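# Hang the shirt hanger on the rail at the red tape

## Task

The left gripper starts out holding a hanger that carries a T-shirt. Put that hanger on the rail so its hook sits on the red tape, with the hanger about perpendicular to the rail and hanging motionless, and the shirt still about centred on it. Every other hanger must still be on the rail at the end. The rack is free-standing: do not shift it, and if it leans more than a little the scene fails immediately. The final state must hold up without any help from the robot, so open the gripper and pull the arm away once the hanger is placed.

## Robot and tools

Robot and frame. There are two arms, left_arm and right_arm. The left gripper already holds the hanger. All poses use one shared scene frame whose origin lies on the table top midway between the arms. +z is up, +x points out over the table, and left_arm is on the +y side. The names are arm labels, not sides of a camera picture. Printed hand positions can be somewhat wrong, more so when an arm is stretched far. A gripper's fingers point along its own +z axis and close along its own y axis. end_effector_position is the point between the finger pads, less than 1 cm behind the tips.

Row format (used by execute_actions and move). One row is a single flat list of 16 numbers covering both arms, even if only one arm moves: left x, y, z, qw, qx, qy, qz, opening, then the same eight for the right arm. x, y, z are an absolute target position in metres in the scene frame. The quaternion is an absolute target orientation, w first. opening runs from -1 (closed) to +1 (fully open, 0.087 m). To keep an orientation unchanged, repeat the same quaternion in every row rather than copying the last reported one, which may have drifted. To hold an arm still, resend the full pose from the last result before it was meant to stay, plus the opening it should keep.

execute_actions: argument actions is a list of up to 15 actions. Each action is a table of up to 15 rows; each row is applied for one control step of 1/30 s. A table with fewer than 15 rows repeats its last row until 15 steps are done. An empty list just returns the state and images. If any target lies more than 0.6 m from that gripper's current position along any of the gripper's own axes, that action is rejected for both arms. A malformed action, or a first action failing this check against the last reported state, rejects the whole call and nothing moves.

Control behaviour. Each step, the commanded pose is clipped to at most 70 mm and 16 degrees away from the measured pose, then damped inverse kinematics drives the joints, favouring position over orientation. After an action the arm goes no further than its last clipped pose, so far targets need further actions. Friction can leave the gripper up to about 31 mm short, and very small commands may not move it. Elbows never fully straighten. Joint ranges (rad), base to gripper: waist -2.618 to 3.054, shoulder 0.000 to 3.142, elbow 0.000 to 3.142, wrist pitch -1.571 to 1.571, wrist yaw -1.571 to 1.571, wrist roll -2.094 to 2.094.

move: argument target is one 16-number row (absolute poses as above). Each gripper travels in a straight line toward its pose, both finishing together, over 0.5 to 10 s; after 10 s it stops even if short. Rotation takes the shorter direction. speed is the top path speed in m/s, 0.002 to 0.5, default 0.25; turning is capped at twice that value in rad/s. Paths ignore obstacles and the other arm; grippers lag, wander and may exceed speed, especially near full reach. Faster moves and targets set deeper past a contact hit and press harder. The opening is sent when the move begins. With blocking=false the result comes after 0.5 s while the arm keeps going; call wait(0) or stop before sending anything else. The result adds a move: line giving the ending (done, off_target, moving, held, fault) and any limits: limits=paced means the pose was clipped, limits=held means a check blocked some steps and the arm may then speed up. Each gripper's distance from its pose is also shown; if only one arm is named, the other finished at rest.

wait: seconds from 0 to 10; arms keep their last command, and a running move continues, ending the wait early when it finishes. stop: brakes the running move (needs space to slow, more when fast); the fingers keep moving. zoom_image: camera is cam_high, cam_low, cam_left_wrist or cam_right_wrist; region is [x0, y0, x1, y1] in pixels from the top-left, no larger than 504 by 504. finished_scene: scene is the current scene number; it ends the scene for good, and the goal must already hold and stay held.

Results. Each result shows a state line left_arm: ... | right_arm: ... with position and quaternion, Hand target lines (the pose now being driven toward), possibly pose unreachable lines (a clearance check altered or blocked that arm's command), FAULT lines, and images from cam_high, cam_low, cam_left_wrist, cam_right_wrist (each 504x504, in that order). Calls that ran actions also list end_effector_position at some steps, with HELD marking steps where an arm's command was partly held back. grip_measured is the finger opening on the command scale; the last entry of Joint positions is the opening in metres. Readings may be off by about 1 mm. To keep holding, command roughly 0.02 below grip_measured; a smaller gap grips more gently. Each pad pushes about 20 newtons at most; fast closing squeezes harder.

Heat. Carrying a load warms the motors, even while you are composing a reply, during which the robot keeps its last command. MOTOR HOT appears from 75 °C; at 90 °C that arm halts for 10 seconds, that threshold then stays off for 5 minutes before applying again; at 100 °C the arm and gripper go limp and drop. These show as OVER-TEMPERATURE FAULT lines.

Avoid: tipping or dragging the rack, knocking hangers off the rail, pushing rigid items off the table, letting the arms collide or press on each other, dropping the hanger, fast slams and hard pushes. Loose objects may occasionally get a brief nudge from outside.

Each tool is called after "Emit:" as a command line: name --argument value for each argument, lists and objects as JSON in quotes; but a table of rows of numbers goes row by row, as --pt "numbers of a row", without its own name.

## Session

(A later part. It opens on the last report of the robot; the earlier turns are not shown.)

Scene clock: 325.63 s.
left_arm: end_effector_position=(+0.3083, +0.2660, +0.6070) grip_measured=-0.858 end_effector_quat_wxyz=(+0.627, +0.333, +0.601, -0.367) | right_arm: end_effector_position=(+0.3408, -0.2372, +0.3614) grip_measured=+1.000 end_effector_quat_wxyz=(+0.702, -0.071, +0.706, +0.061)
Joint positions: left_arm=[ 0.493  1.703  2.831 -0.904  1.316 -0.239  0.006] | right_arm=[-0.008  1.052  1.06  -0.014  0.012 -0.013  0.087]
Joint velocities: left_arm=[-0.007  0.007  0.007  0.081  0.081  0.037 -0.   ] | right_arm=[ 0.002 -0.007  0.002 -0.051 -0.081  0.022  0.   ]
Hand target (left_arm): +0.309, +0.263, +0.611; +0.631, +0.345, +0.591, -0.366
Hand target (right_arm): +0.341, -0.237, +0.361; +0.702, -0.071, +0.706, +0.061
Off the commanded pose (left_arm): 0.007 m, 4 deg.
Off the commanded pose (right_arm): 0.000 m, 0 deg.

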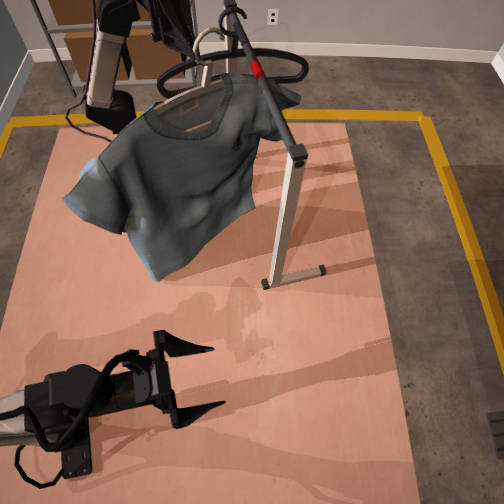

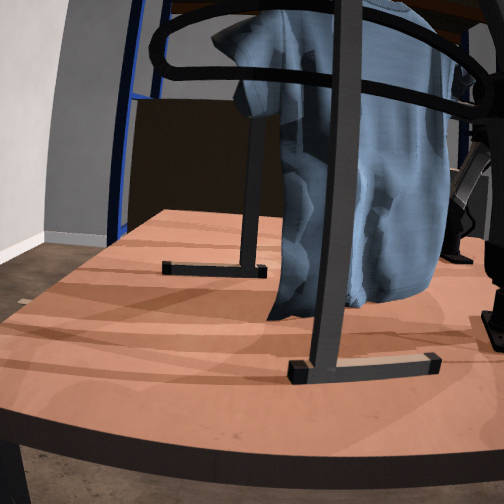

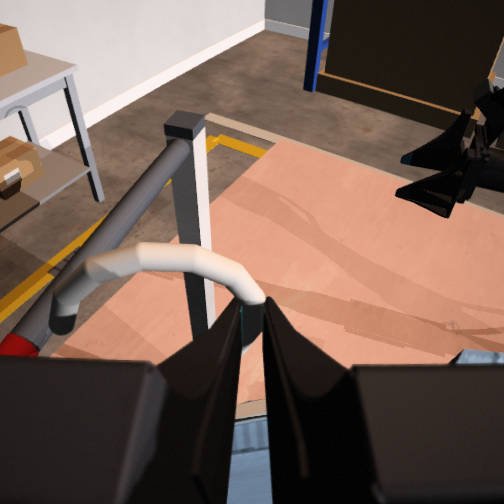

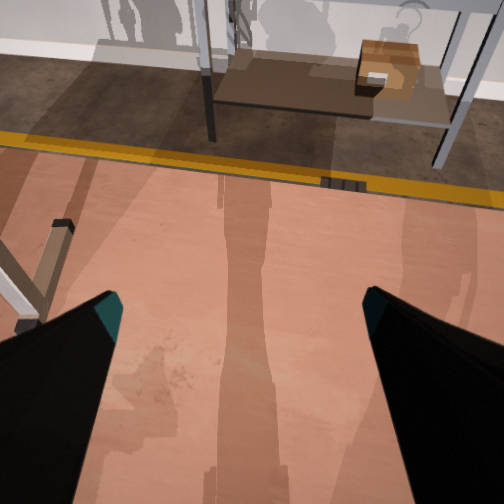

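Emit:
move --target '[0.355,0.29,0.615,0.612,0.354,0.612,-0.354,-1,0.3408,-0.2372,0.3614,0.702,-0.071,0.706,0.061,1]' --speed 0.05

Scene clock: 331.50 s.
left_arm: end_effector_position=(+0.3524, +0.2870, +0.6099) grip_measured=-0.858 end_effector_quat_wxyz=(+0.626, +0.336, +0.591, -0.382) | right_arm: end_effector_position=(+0.3408, -0.2372, +0.3614) grip_measured=+1.000 end_effector_quat_wxyz=(+0.702, -0.071, +0.706, +0.061)
Joint positions: left_arm=[ 0.534  1.818  2.831 -0.61   1.377 -0.426  0.006] | right_arm=[-0.008  1.052  1.06  -0.014  0.012 -0.013  0.087]
Joint velocities: left_arm=[ 0.007 -0.007 -0.027  0.11   0.066 -0.081 -0.   ] | right_arm=[-0.012 -0.002 -0.007 -0.007 -0.037  0.007  0.   ]
Hand target (left_arm): +0.354, +0.291, +0.614; +0.636, +0.343, +0.584, -0.371
Hand target (right_arm): +0.341, -0.237, +0.361; +0.702, -0.071, +0.706, +0.061
Off the commanded pose (left_arm): 0.006 m, 5 deg.
Off the commanded pose (right_arm): 0.000 m, 0 deg.
elbow stopped short (left arm): the move would have taken joint 3 (elbow) straighter than the controller allows; a more bent joint 3 avoids this.
move: off_target (left_arm)

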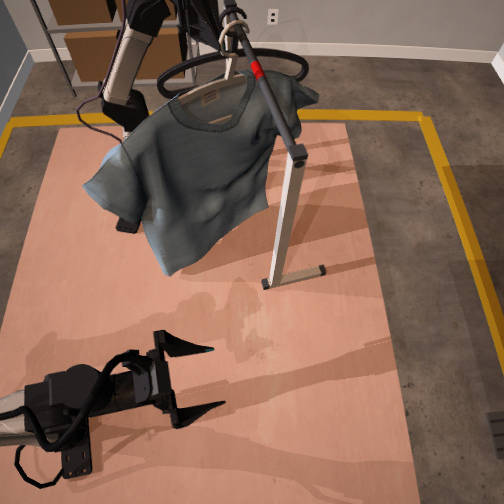

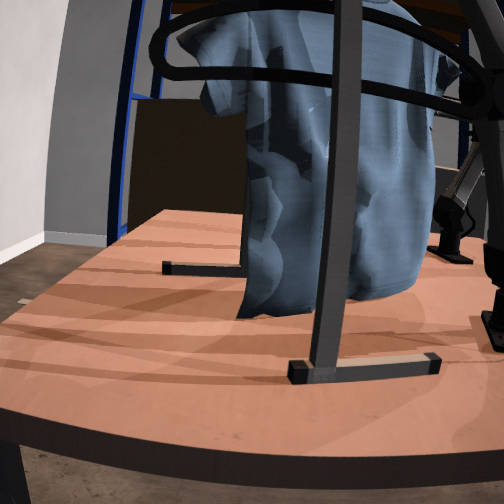

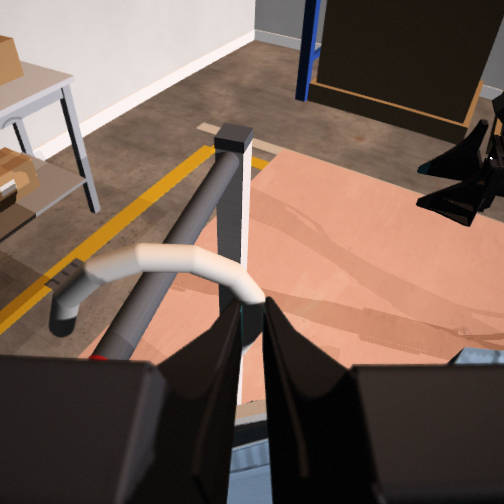

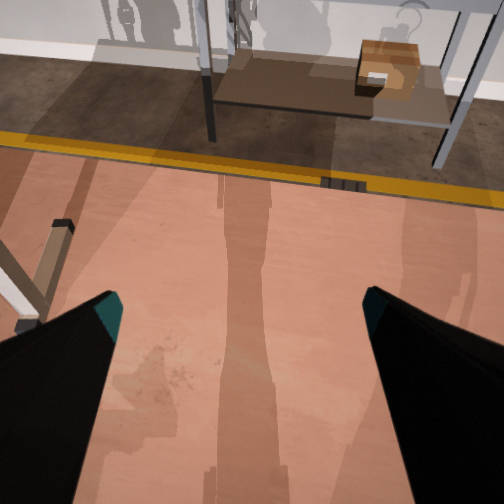

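Emit:
move --target '[0.36,0.26,0.615,0.612,0.354,0.612,-0.354,-1,0.3408,-0.2372,0.3614,0.702,-0.071,0.706,0.061,1]' --speed 0.04

Emit:
move --target '[0.36,0.26,0.575,0.612,0.354,0.612,-0.354,-1,0.3408,-0.2372,0.3614,0.702,-0.071,0.706,0.061,1]' --speed 0.04

Scene clock: 339.60 s.
left_arm: end_effector_position=(+0.3593, +0.2623, +0.6095) grip_measured=-0.858 end_effector_quat_wxyz=(+0.631, +0.337, +0.581, -0.387) | right_arm: end_effector_position=(+0.3408, -0.2372, +0.3614) grip_measured=+1.000 end_effector_quat_wxyz=(+0.702, -0.071, +0.706, +0.061)
Joint positions: left_arm=[ 0.428  1.818  2.831 -0.669  1.281 -0.355  0.006] | right_arm=[-0.008  1.052  1.06  -0.014  0.012 -0.013  0.087]
Joint velocities: left_arm=[-0.017  0.012 -0.007 -0.081 -0.066  0.051 -0.001] | right_arm=[-0.007 -0.007 -0.012 -0.007 -0.022 -0.051  0.   ]
Hand target (left_arm): +0.360, +0.261, +0.614; +0.643, +0.338, +0.575, -0.377
Hand target (right_arm): +0.341, -0.237, +0.361; +0.702, -0.071, +0.706, +0.061
Off the commanded pose (left_arm): 0.006 m, 6 deg.
Off the commanded pose (right_arm): 0.000 m, 0 deg.
elbow stopped short (left arm): the move would have taken joint 3 (elbow) straighter than the controller allows; a more bent joint 3 avoids this.
move: off_target (left_arm)

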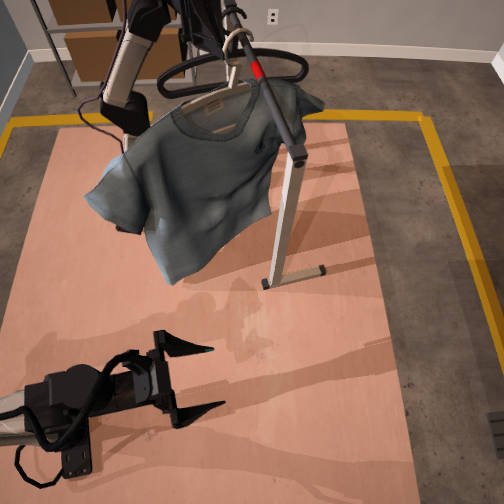

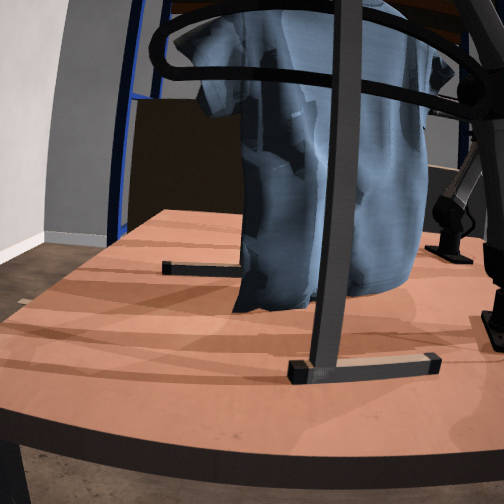

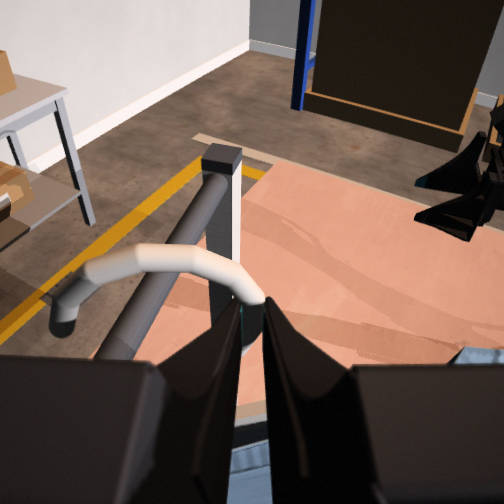

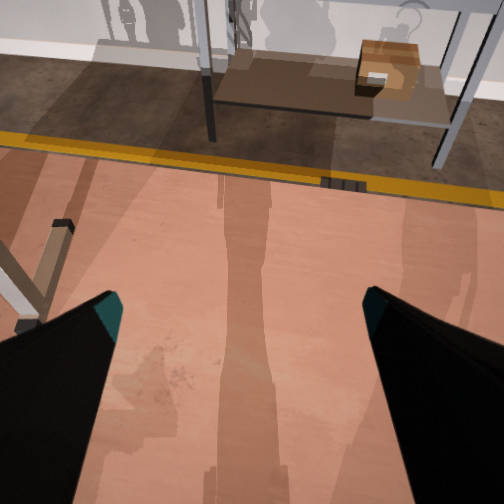

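Scene clock: 341.37 s.
left_arm: end_effector_position=(+0.3671, +0.2642, +0.5699) grip_measured=-0.858 end_effector_quat_wxyz=(+0.609, +0.345, +0.615, -0.363) | right_arm: end_effector_position=(+0.3408, -0.2372, +0.3614) grip_measured=+1.000 end_effector_quat_wxyz=(+0.702, -0.071, +0.706, +0.061)
Joint positions: left_arm=[ 0.411  1.818  2.831 -0.995  1.253 -0.043  0.006] | right_arm=[-0.008  1.052  1.06  -0.014  0.012 -0.013  0.087]
Joint velocities: left_arm=[ 0.012 -0.007 -0.022  0.037  0.051 -0.007 -0.   ] | right_arm=[-0.002  0.002 -0.012  0.007  0.037 -0.125  0.   ]
Hand target (left_arm): +0.360, +0.260, +0.575; +0.616, +0.352, +0.609, -0.356
Hand target (right_arm): +0.341, -0.237, +0.361; +0.702, -0.071, +0.706, +0.061
Off the commanded pose (left_arm): 0.010 m, 1 deg.
Off the commanded pose (right_arm): 0.000 m, 0 deg.
move: done

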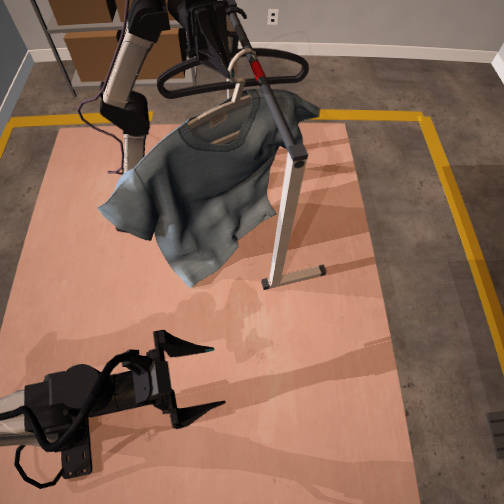

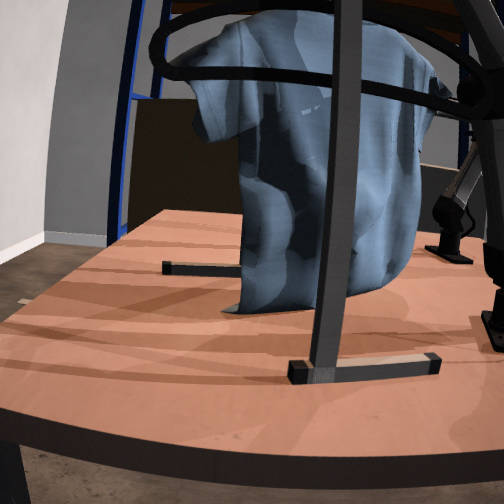

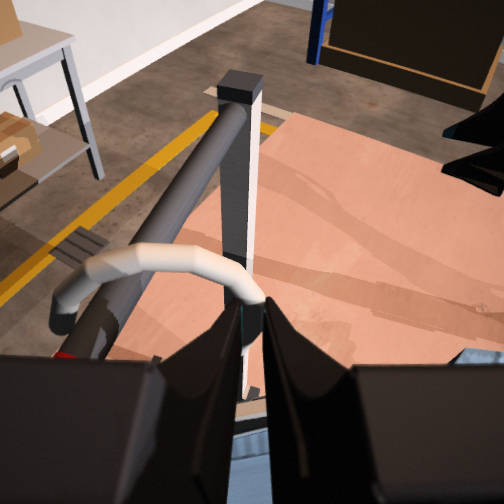

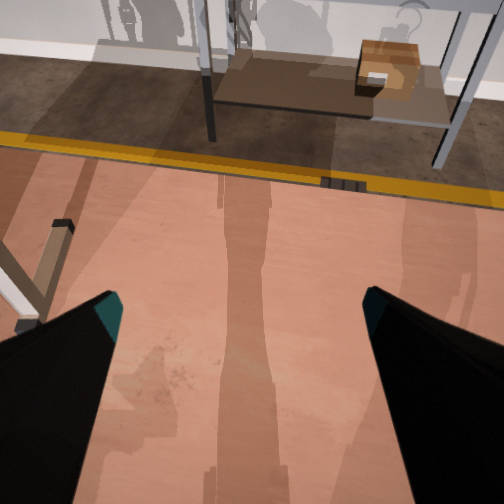

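Emit:
move --target '[0.378,0.265,0.575,0.612,0.354,0.612,-0.354,-1,0.3408,-0.2372,0.3614,0.702,-0.071,0.706,0.061,1]' --speed 0.04

Emit:
zoom_image --camera "cam_high" --region '[180,10,320,130]'

Scene clock: 346.83 s.
left_arm: end_effector_position=(+0.3676, +0.2641, +0.5731) grip_measured=-0.858 end_effector_quat_wxyz=(+0.613, +0.347, +0.611, -0.361) | right_arm: end_effector_position=(+0.3408, -0.2372, +0.3614) grip_measured=+1.000 end_effector_quat_wxyz=(+0.702, -0.071, +0.706, +0.061)
Joint positions: left_arm=[ 0.411  1.818  2.831 -0.969  1.252 -0.057  0.006] | right_arm=[-0.008  1.052  1.06  -0.014  0.012 -0.013  0.087]
Joint velocities: left_arm=[-0.002 -0.007 -0.007  0.051 -0.037 -0.051 -0.   ] | right_arm=[ 0.002 -0.012 -0.007 -0.066 -0.007 -0.022  0.   ]
Hand target (left_arm): +0.377, +0.265, +0.574; +0.619, +0.350, +0.605, -0.357
Hand target (right_arm): +0.341, -0.237, +0.361; +0.702, -0.071, +0.706, +0.061
Off the commanded pose (left_arm): 0.011 m, 1 deg.
Off the commanded pose (right_arm): 0.000 m, 0 deg.
elbow stopped short (left arm): the move would have taken joint 3 (elbow) straighter than the controller allows; a more bent joint 3 avoids this.
move: off_target (left_arm)

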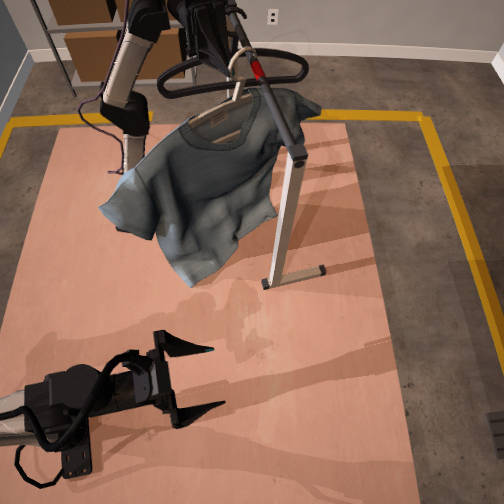

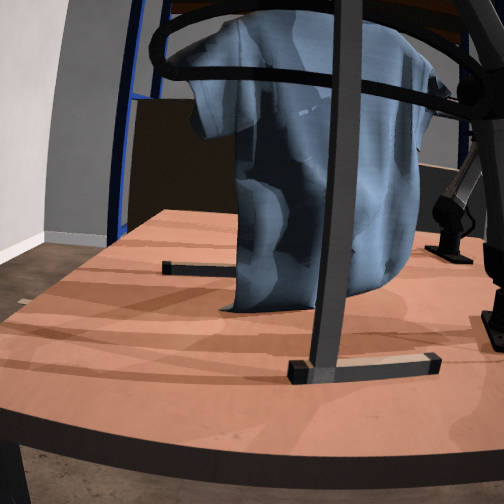

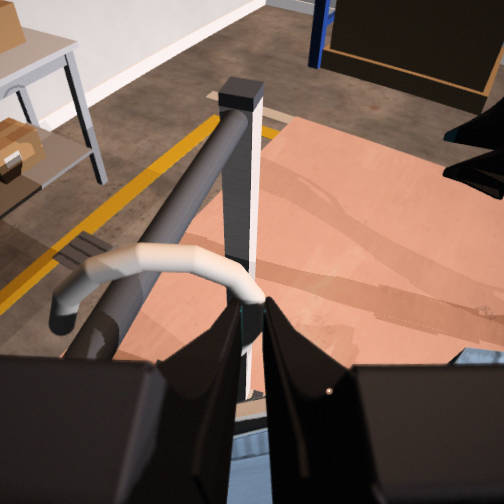

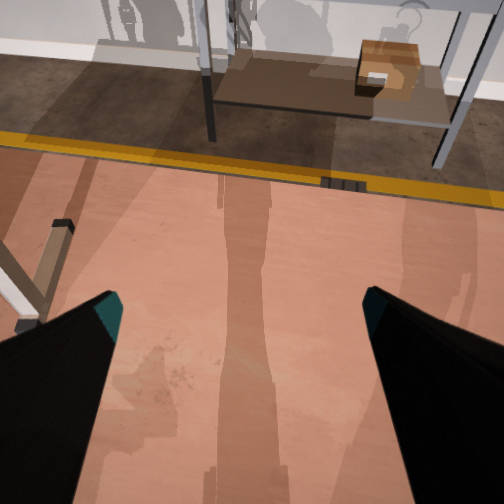

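Region (180, 10, 320, 130) of cam_high's 504x504 image, scaled by 3.600, with more detail than that image has; it fills the top 432 rows of this view, and the rest is white.

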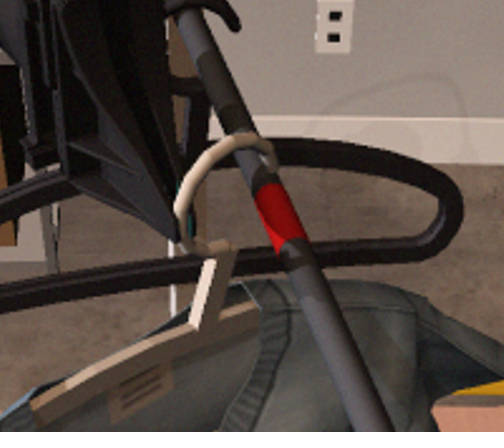

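Emit:
move --target '[0.385,0.255,0.545,0.612,0.354,0.612,-0.354,-1,0.3408,-0.2372,0.3614,0.702,-0.071,0.706,0.061,1]' --speed 0.03

Emit:
zoom_image --camera "cam_high" --region '[180,10,320,130]'

Scene clock: 355.83 s.
left_arm: end_effector_position=(+0.3901, +0.2589, +0.5349) grip_measured=-0.858 end_effector_quat_wxyz=(+0.598, +0.347, +0.626, -0.362) | right_arm: end_effector_position=(+0.3408, -0.2372, +0.3614) grip_measured=+1.000 end_effector_quat_wxyz=(+0.702, -0.071, +0.706, +0.061)
Joint positions: left_arm=[ 0.37   1.668  2.406 -0.805  1.213  0.024  0.006] | right_arm=[-0.008  1.052  1.06  -0.014  0.012 -0.013  0.087]
Joint velocities: left_arm=[-0.002 -0.042 -0.081  0.095 -0.007 -0.11  -0.   ] | right_arm=[ 0.012  0.002 -0.007  0.007 -0.051 -0.037  0.   ]
Hand target (left_arm): +0.384, +0.255, +0.544; +0.611, +0.355, +0.613, -0.354
Hand target (right_arm): +0.341, -0.237, +0.361; +0.702, -0.071, +0.706, +0.061
Off the commanded pose (left_arm): 0.012 m, 3 deg.
Off the commanded pose (right_arm): 0.000 m, 0 deg.
move: off_target (left_arm)

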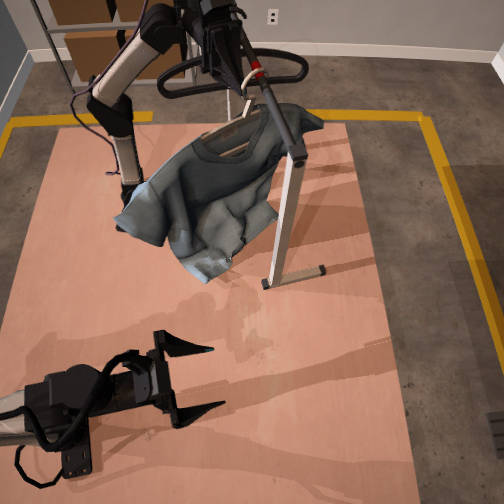

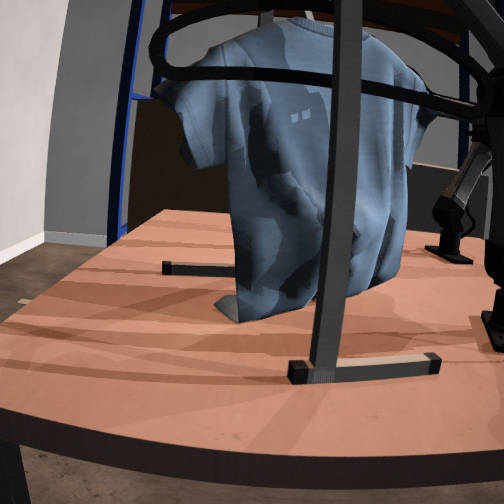

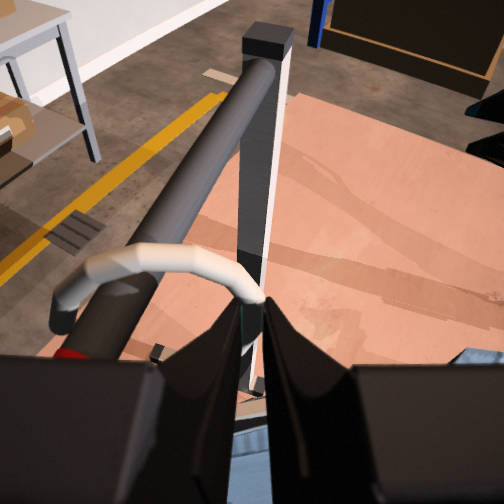

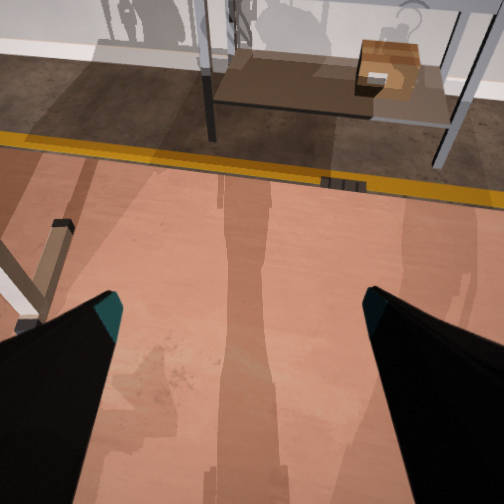

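Region (180, 10, 320, 130) of cam_high's 504x504 image, scaled by 3.600, with more detail than that image has; it fills the top 432 rows of this view, and the rest is white.

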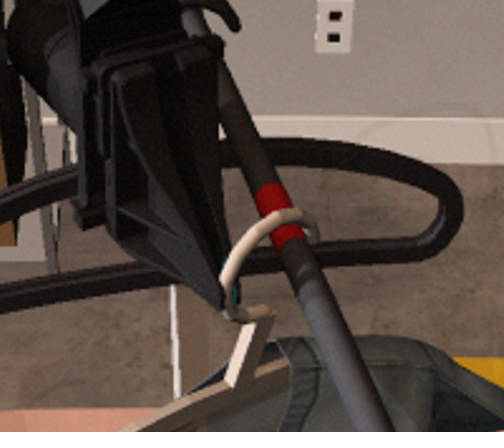

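The hook is over the rail at the tape, so I'll release and pull back.

Emit:
move --target '[0.39,0.259,0.525,0.6,0.347,0.624,-0.36,1,0.3408,-0.2372,0.3614,0.702,-0.071,0.706,0.061,1]' --speed 0.03

Emit:
move --target '[0.33,0.22,0.53,0.612,0.354,0.612,-0.354,1,0.3408,-0.2372,0.3614,0.702,-0.071,0.706,0.061,1]' --speed 0.08

Emit:
wait --seconds 4

Scene clock: 363.73 s.
left_arm: end_effector_position=(+0.3807, +0.2561, +0.5329) grip_measured=+0.992 end_effector_quat_wxyz=(+0.602, +0.359, +0.615, -0.362) | right_arm: end_effector_position=(+0.3408, -0.2372, +0.3614) grip_measured=+1.000 end_effector_quat_wxyz=(+0.702, -0.071, +0.706, +0.061)
Joint positions: left_arm=[ 0.369  1.603  2.296 -0.736  1.232  0.027  0.087] | right_arm=[-0.008  1.052  1.06  -0.014  0.012 -0.013  0.087]
Joint velocities: left_arm=[-0.017 -0.012 -0.056 -0.022 -0.037  0.022 -0.   ] | right_arm=[-0.007 -0.002 -0.012 -0.007 -0.037  0.066  0.   ]
Hand target (left_arm): +0.390, +0.259, +0.525; +0.599, +0.348, +0.625, -0.360
Hand target (right_arm): +0.341, -0.237, +0.361; +0.702, -0.071, +0.706, +0.061
Off the commanded pose (left_arm): 0.013 m, 2 deg.
Off the commanded pose (right_arm): 0.000 m, 0 deg.
move: off_target (left_arm)

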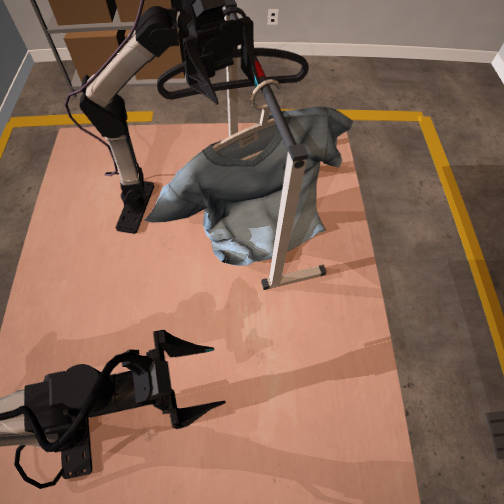

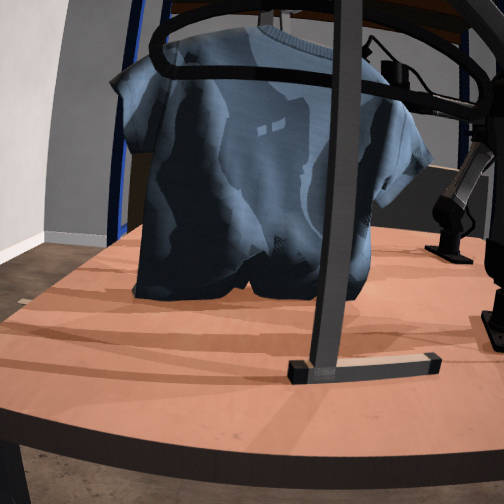

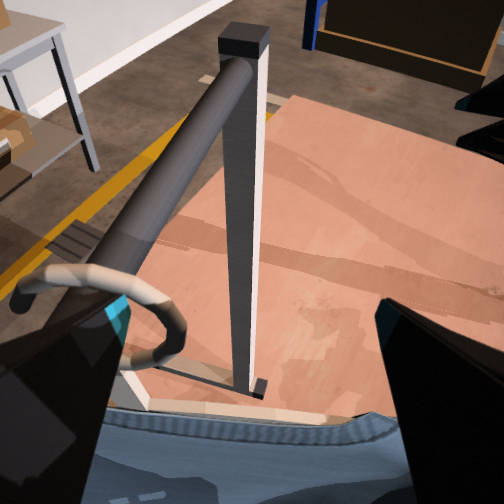

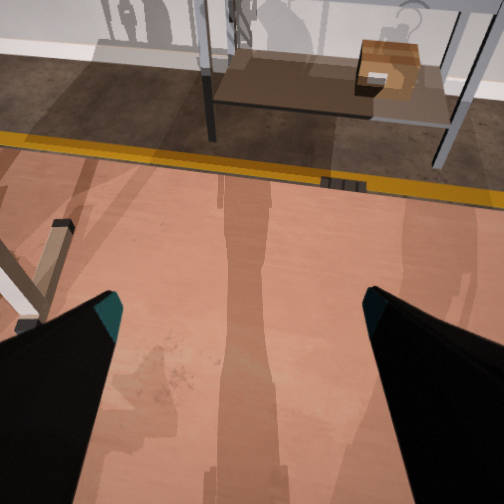

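Scene clock: 365.07 s.
left_arm: end_effector_position=(+0.3339, +0.2222, +0.5286) grip_measured=+0.992 end_effector_quat_wxyz=(+0.609, +0.355, +0.614, -0.354) | right_arm: end_effector_position=(+0.3408, -0.2372, +0.3614) grip_measured=+1.000 end_effector_quat_wxyz=(+0.702, -0.071, +0.706, +0.061)
Joint positions: left_arm=[ 0.233  1.384  2.058 -0.69   1.076  0.012  0.087] | right_arm=[-0.008  1.052  1.06  -0.014  0.012 -0.013  0.087]
Joint velocities: left_arm=[ 0.002 -0.007  0.012  0.037 -0.051 -0.066 -0.   ] | right_arm=[-0.007  0.007  0.002 -0.051  0.051 -0.007  0.   ]
Hand target (left_arm): +0.331, +0.220, +0.529; +0.611, +0.355, +0.613, -0.354
Hand target (right_arm): +0.341, -0.237, +0.361; +0.702, -0.071, +0.706, +0.061
Off the commanded pose (left_arm): 0.005 m, 0 deg.
Off the commanded pose (right_arm): 0.000 m, 0 deg.
move: done

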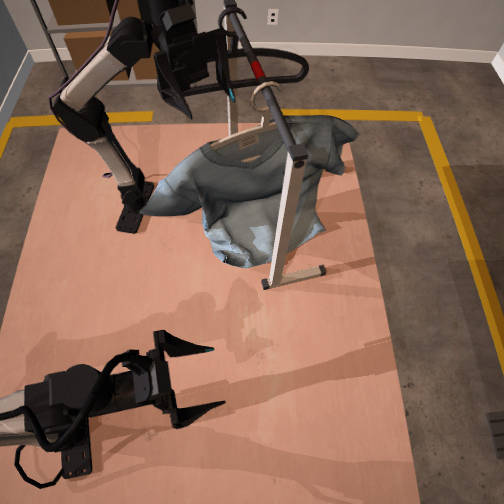

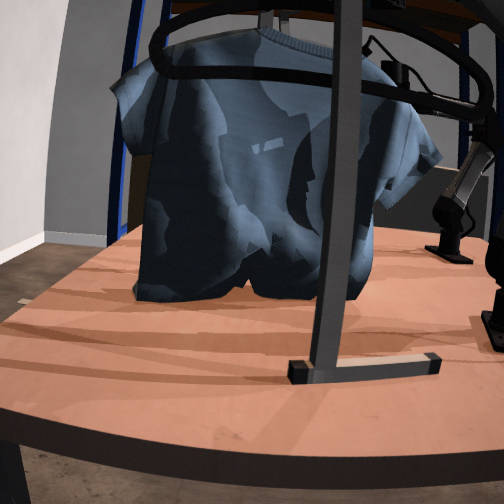

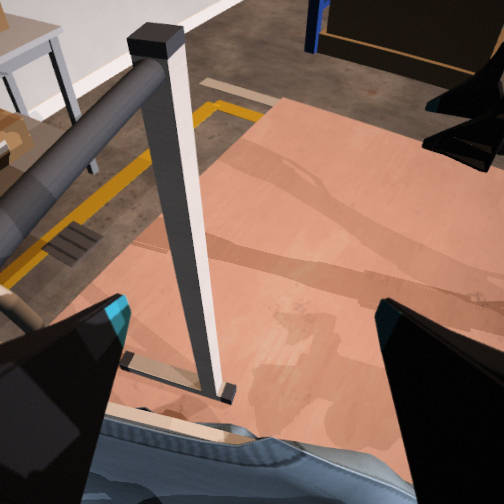

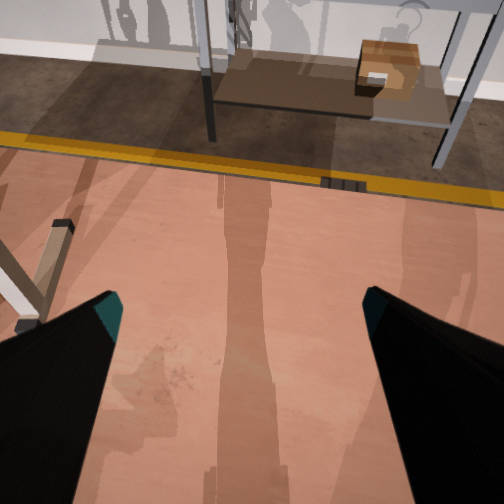

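Scene clock: 369.07 s.
left_arm: end_effector_position=(+0.3341, +0.2222, +0.5289) grip_measured=+0.992 end_effector_quat_wxyz=(+0.610, +0.355, +0.614, -0.353) | right_arm: end_effector_position=(+0.3408, -0.2372, +0.3614) grip_measured=+1.000 end_effector_quat_wxyz=(+0.702, -0.071, +0.706, +0.061)
Joint positions: left_arm=[ 0.233  1.384  2.058 -0.688  1.075  0.011  0.087] | right_arm=[-0.008  1.052  1.06  -0.014  0.012 -0.013  0.087]
Joint velocities: left_arm=[ 0.007 -0.002  0.002 -0.051  0.007 -0.081 -0.001] | right_arm=[ 0.002 -0.012  0.017  0.051  0.051  0.037  0.   ]
Hand target (left_arm): +0.331, +0.220, +0.529; +0.611, +0.355, +0.613, -0.354
Hand target (right_arm): +0.341, -0.237, +0.361; +0.702, -0.071, +0.706, +0.061
Off the commanded pose (left_arm): 0.005 m, 0 deg.
Off the commanded pose (right_arm): 0.000 m, 0 deg.
wait: 4.00 s; at rest by 0.17 s

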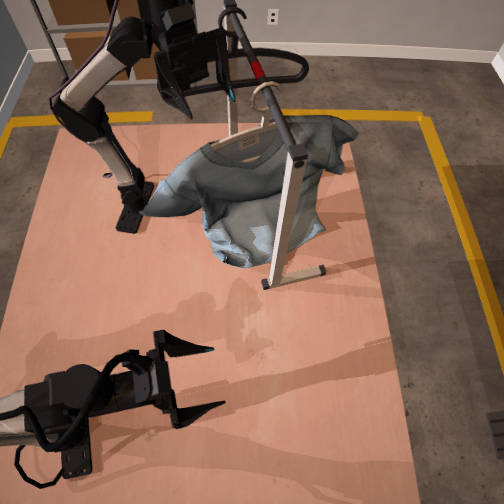

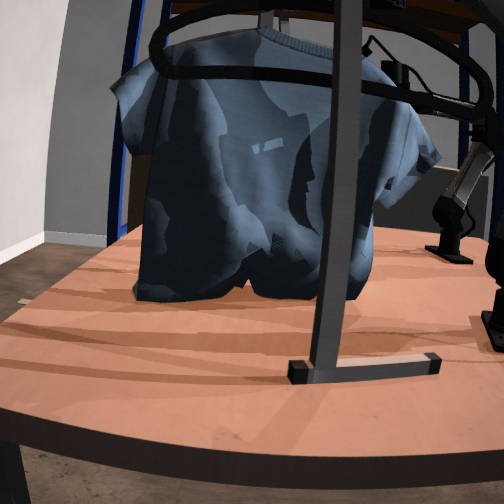

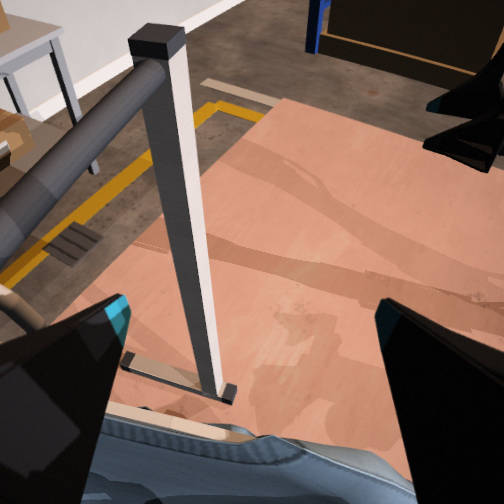

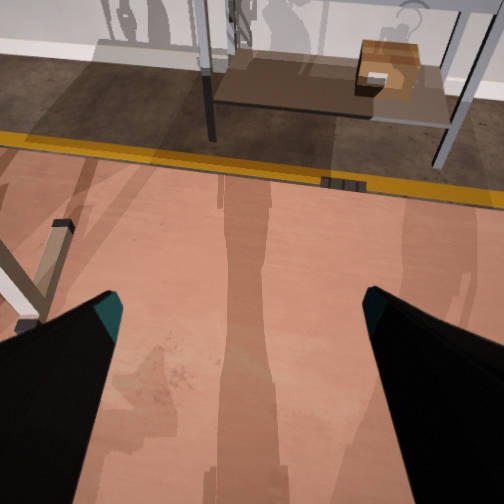

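Emit:
zoom_image --camera "cam_high" --region '[200,30,320,130]'

Region (200, 30, 320, 130) of cam_high's 504x504 image, scaled by 4.200, with more detail than that image has.

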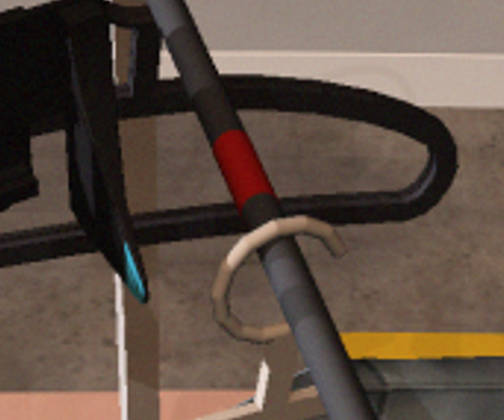

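Emit:
move --target '[0.41,0.21,0.525,0.612,0.354,0.612,-0.354,-1,0.3408,-0.2372,0.3614,0.702,-0.071,0.706,0.061,1]' --speed 0.08

Emit:
move --target '[0.41,0.285,0.525,0.612,0.354,0.612,-0.354,-1,0.3408,-0.2372,0.3614,0.702,-0.071,0.706,0.061,1]' --speed 0.04

Emit:
zoom_image --camera "cam_high" --region '[200,30,320,130]'

Scene clock: 379.67 s.
left_arm: end_effector_position=(+0.4045, +0.2146, +0.5259) grip_measured=-1.000 end_effector_quat_wxyz=(+0.612, +0.355, +0.612, -0.353) | right_arm: end_effector_position=(+0.3408, -0.2372, +0.3614) grip_measured=+1.000 end_effector_quat_wxyz=(+0.702, -0.071, +0.706, +0.061)
Joint positions: left_arm=[ 0.198  1.607  2.224 -0.62   1.039  0.005  0.   ] | right_arm=[-0.008  1.052  1.06  -0.014  0.012 -0.013  0.087]
Joint velocities: left_arm=[ 0.007  0.002 -0.002 -0.022 -0.051  0.022  0.   ] | right_arm=[-0.012  0.002 -0.007  0.051 -0.037  0.022  0.   ]
Hand target (left_arm): +0.410, +0.211, +0.526; +0.612, +0.354, +0.612, -0.354
Hand target (right_arm): +0.341, -0.237, +0.361; +0.702, -0.071, +0.706, +0.061
Off the commanded pose (left_arm): 0.007 m, 0 deg.
Off the commanded pose (right_arm): 0.000 m, 0 deg.
move: done

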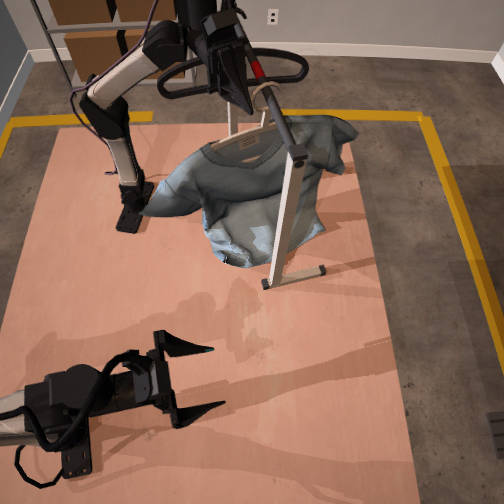

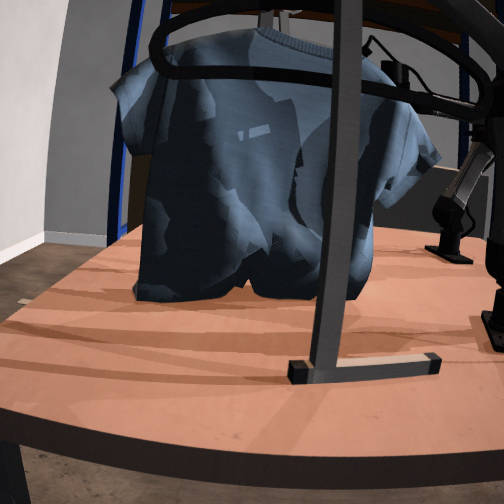

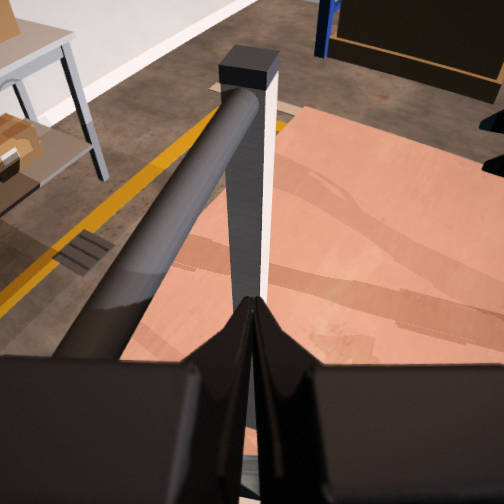

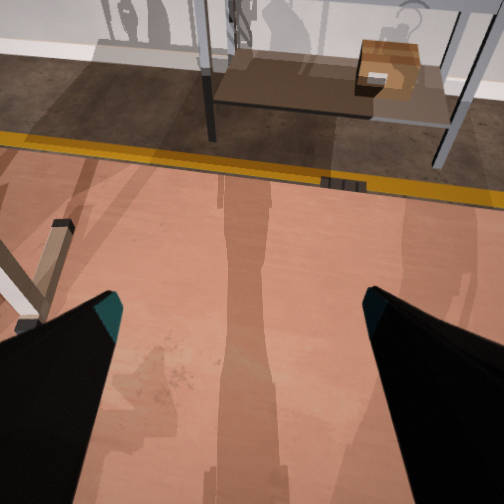

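Scene clock: 381.73 s.
left_arm: end_effector_position=(+0.4040, +0.2806, +0.5258) grip_measured=-1.000 end_effector_quat_wxyz=(+0.613, +0.353, +0.613, -0.353) | right_arm: end_effector_position=(+0.3408, -0.2372, +0.3614) grip_measured=+1.000 end_effector_quat_wxyz=(+0.702, -0.071, +0.706, +0.061)
Joint positions: left_arm=[ 0.439  1.629  2.243 -0.612  1.276 -0.001  0.   ] | right_arm=[-0.008  1.052  1.06  -0.014  0.012 -0.013  0.087]
Joint velocities: left_arm=[-0.007 -0.007  0.017  0.022  0.007 -0.051  0.   ] | right_arm=[-0.007 -0.002 -0.002  0.022 -0.022  0.037  0.   ]
Hand target (left_arm): +0.409, +0.284, +0.525; +0.613, +0.353, +0.612, -0.354
Hand target (right_arm): +0.341, -0.237, +0.361; +0.702, -0.071, +0.706, +0.061
Off the commanded pose (left_arm): 0.007 m, 0 deg.
Off the commanded pose (right_arm): 0.000 m, 0 deg.
move: done

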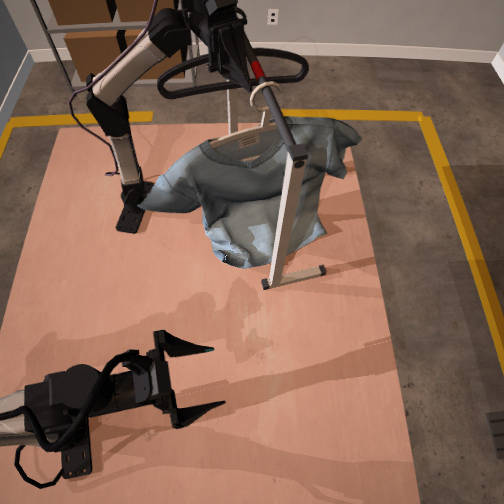

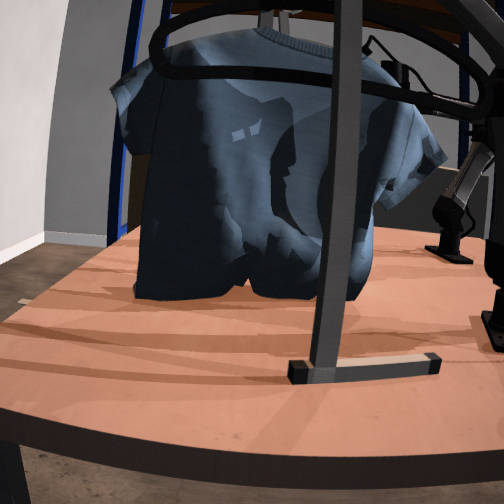

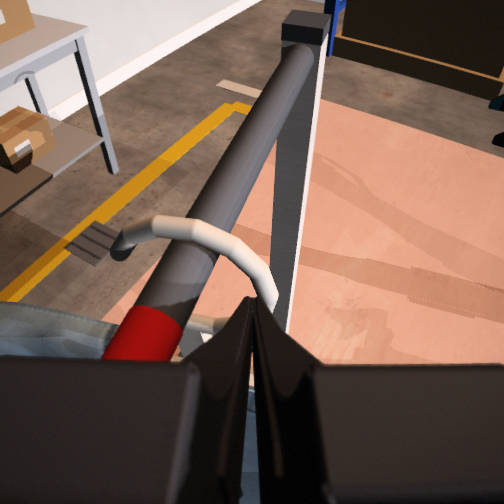

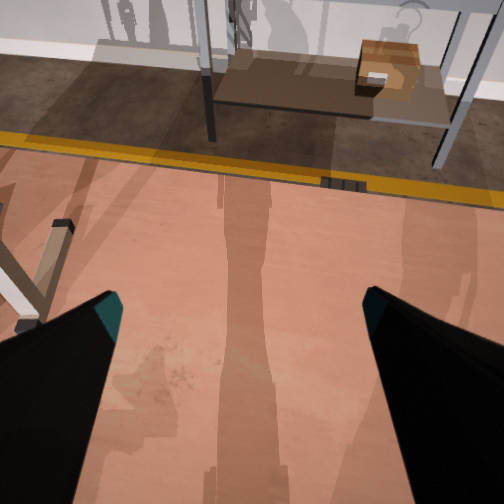

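Region (200, 30, 320, 130) of cam_high's 504x504 image, scaled by 4.200, with more detail than that image has.

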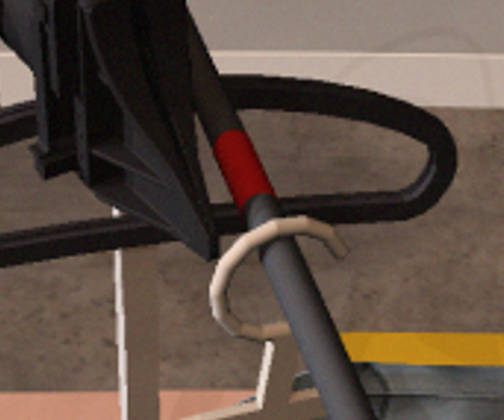

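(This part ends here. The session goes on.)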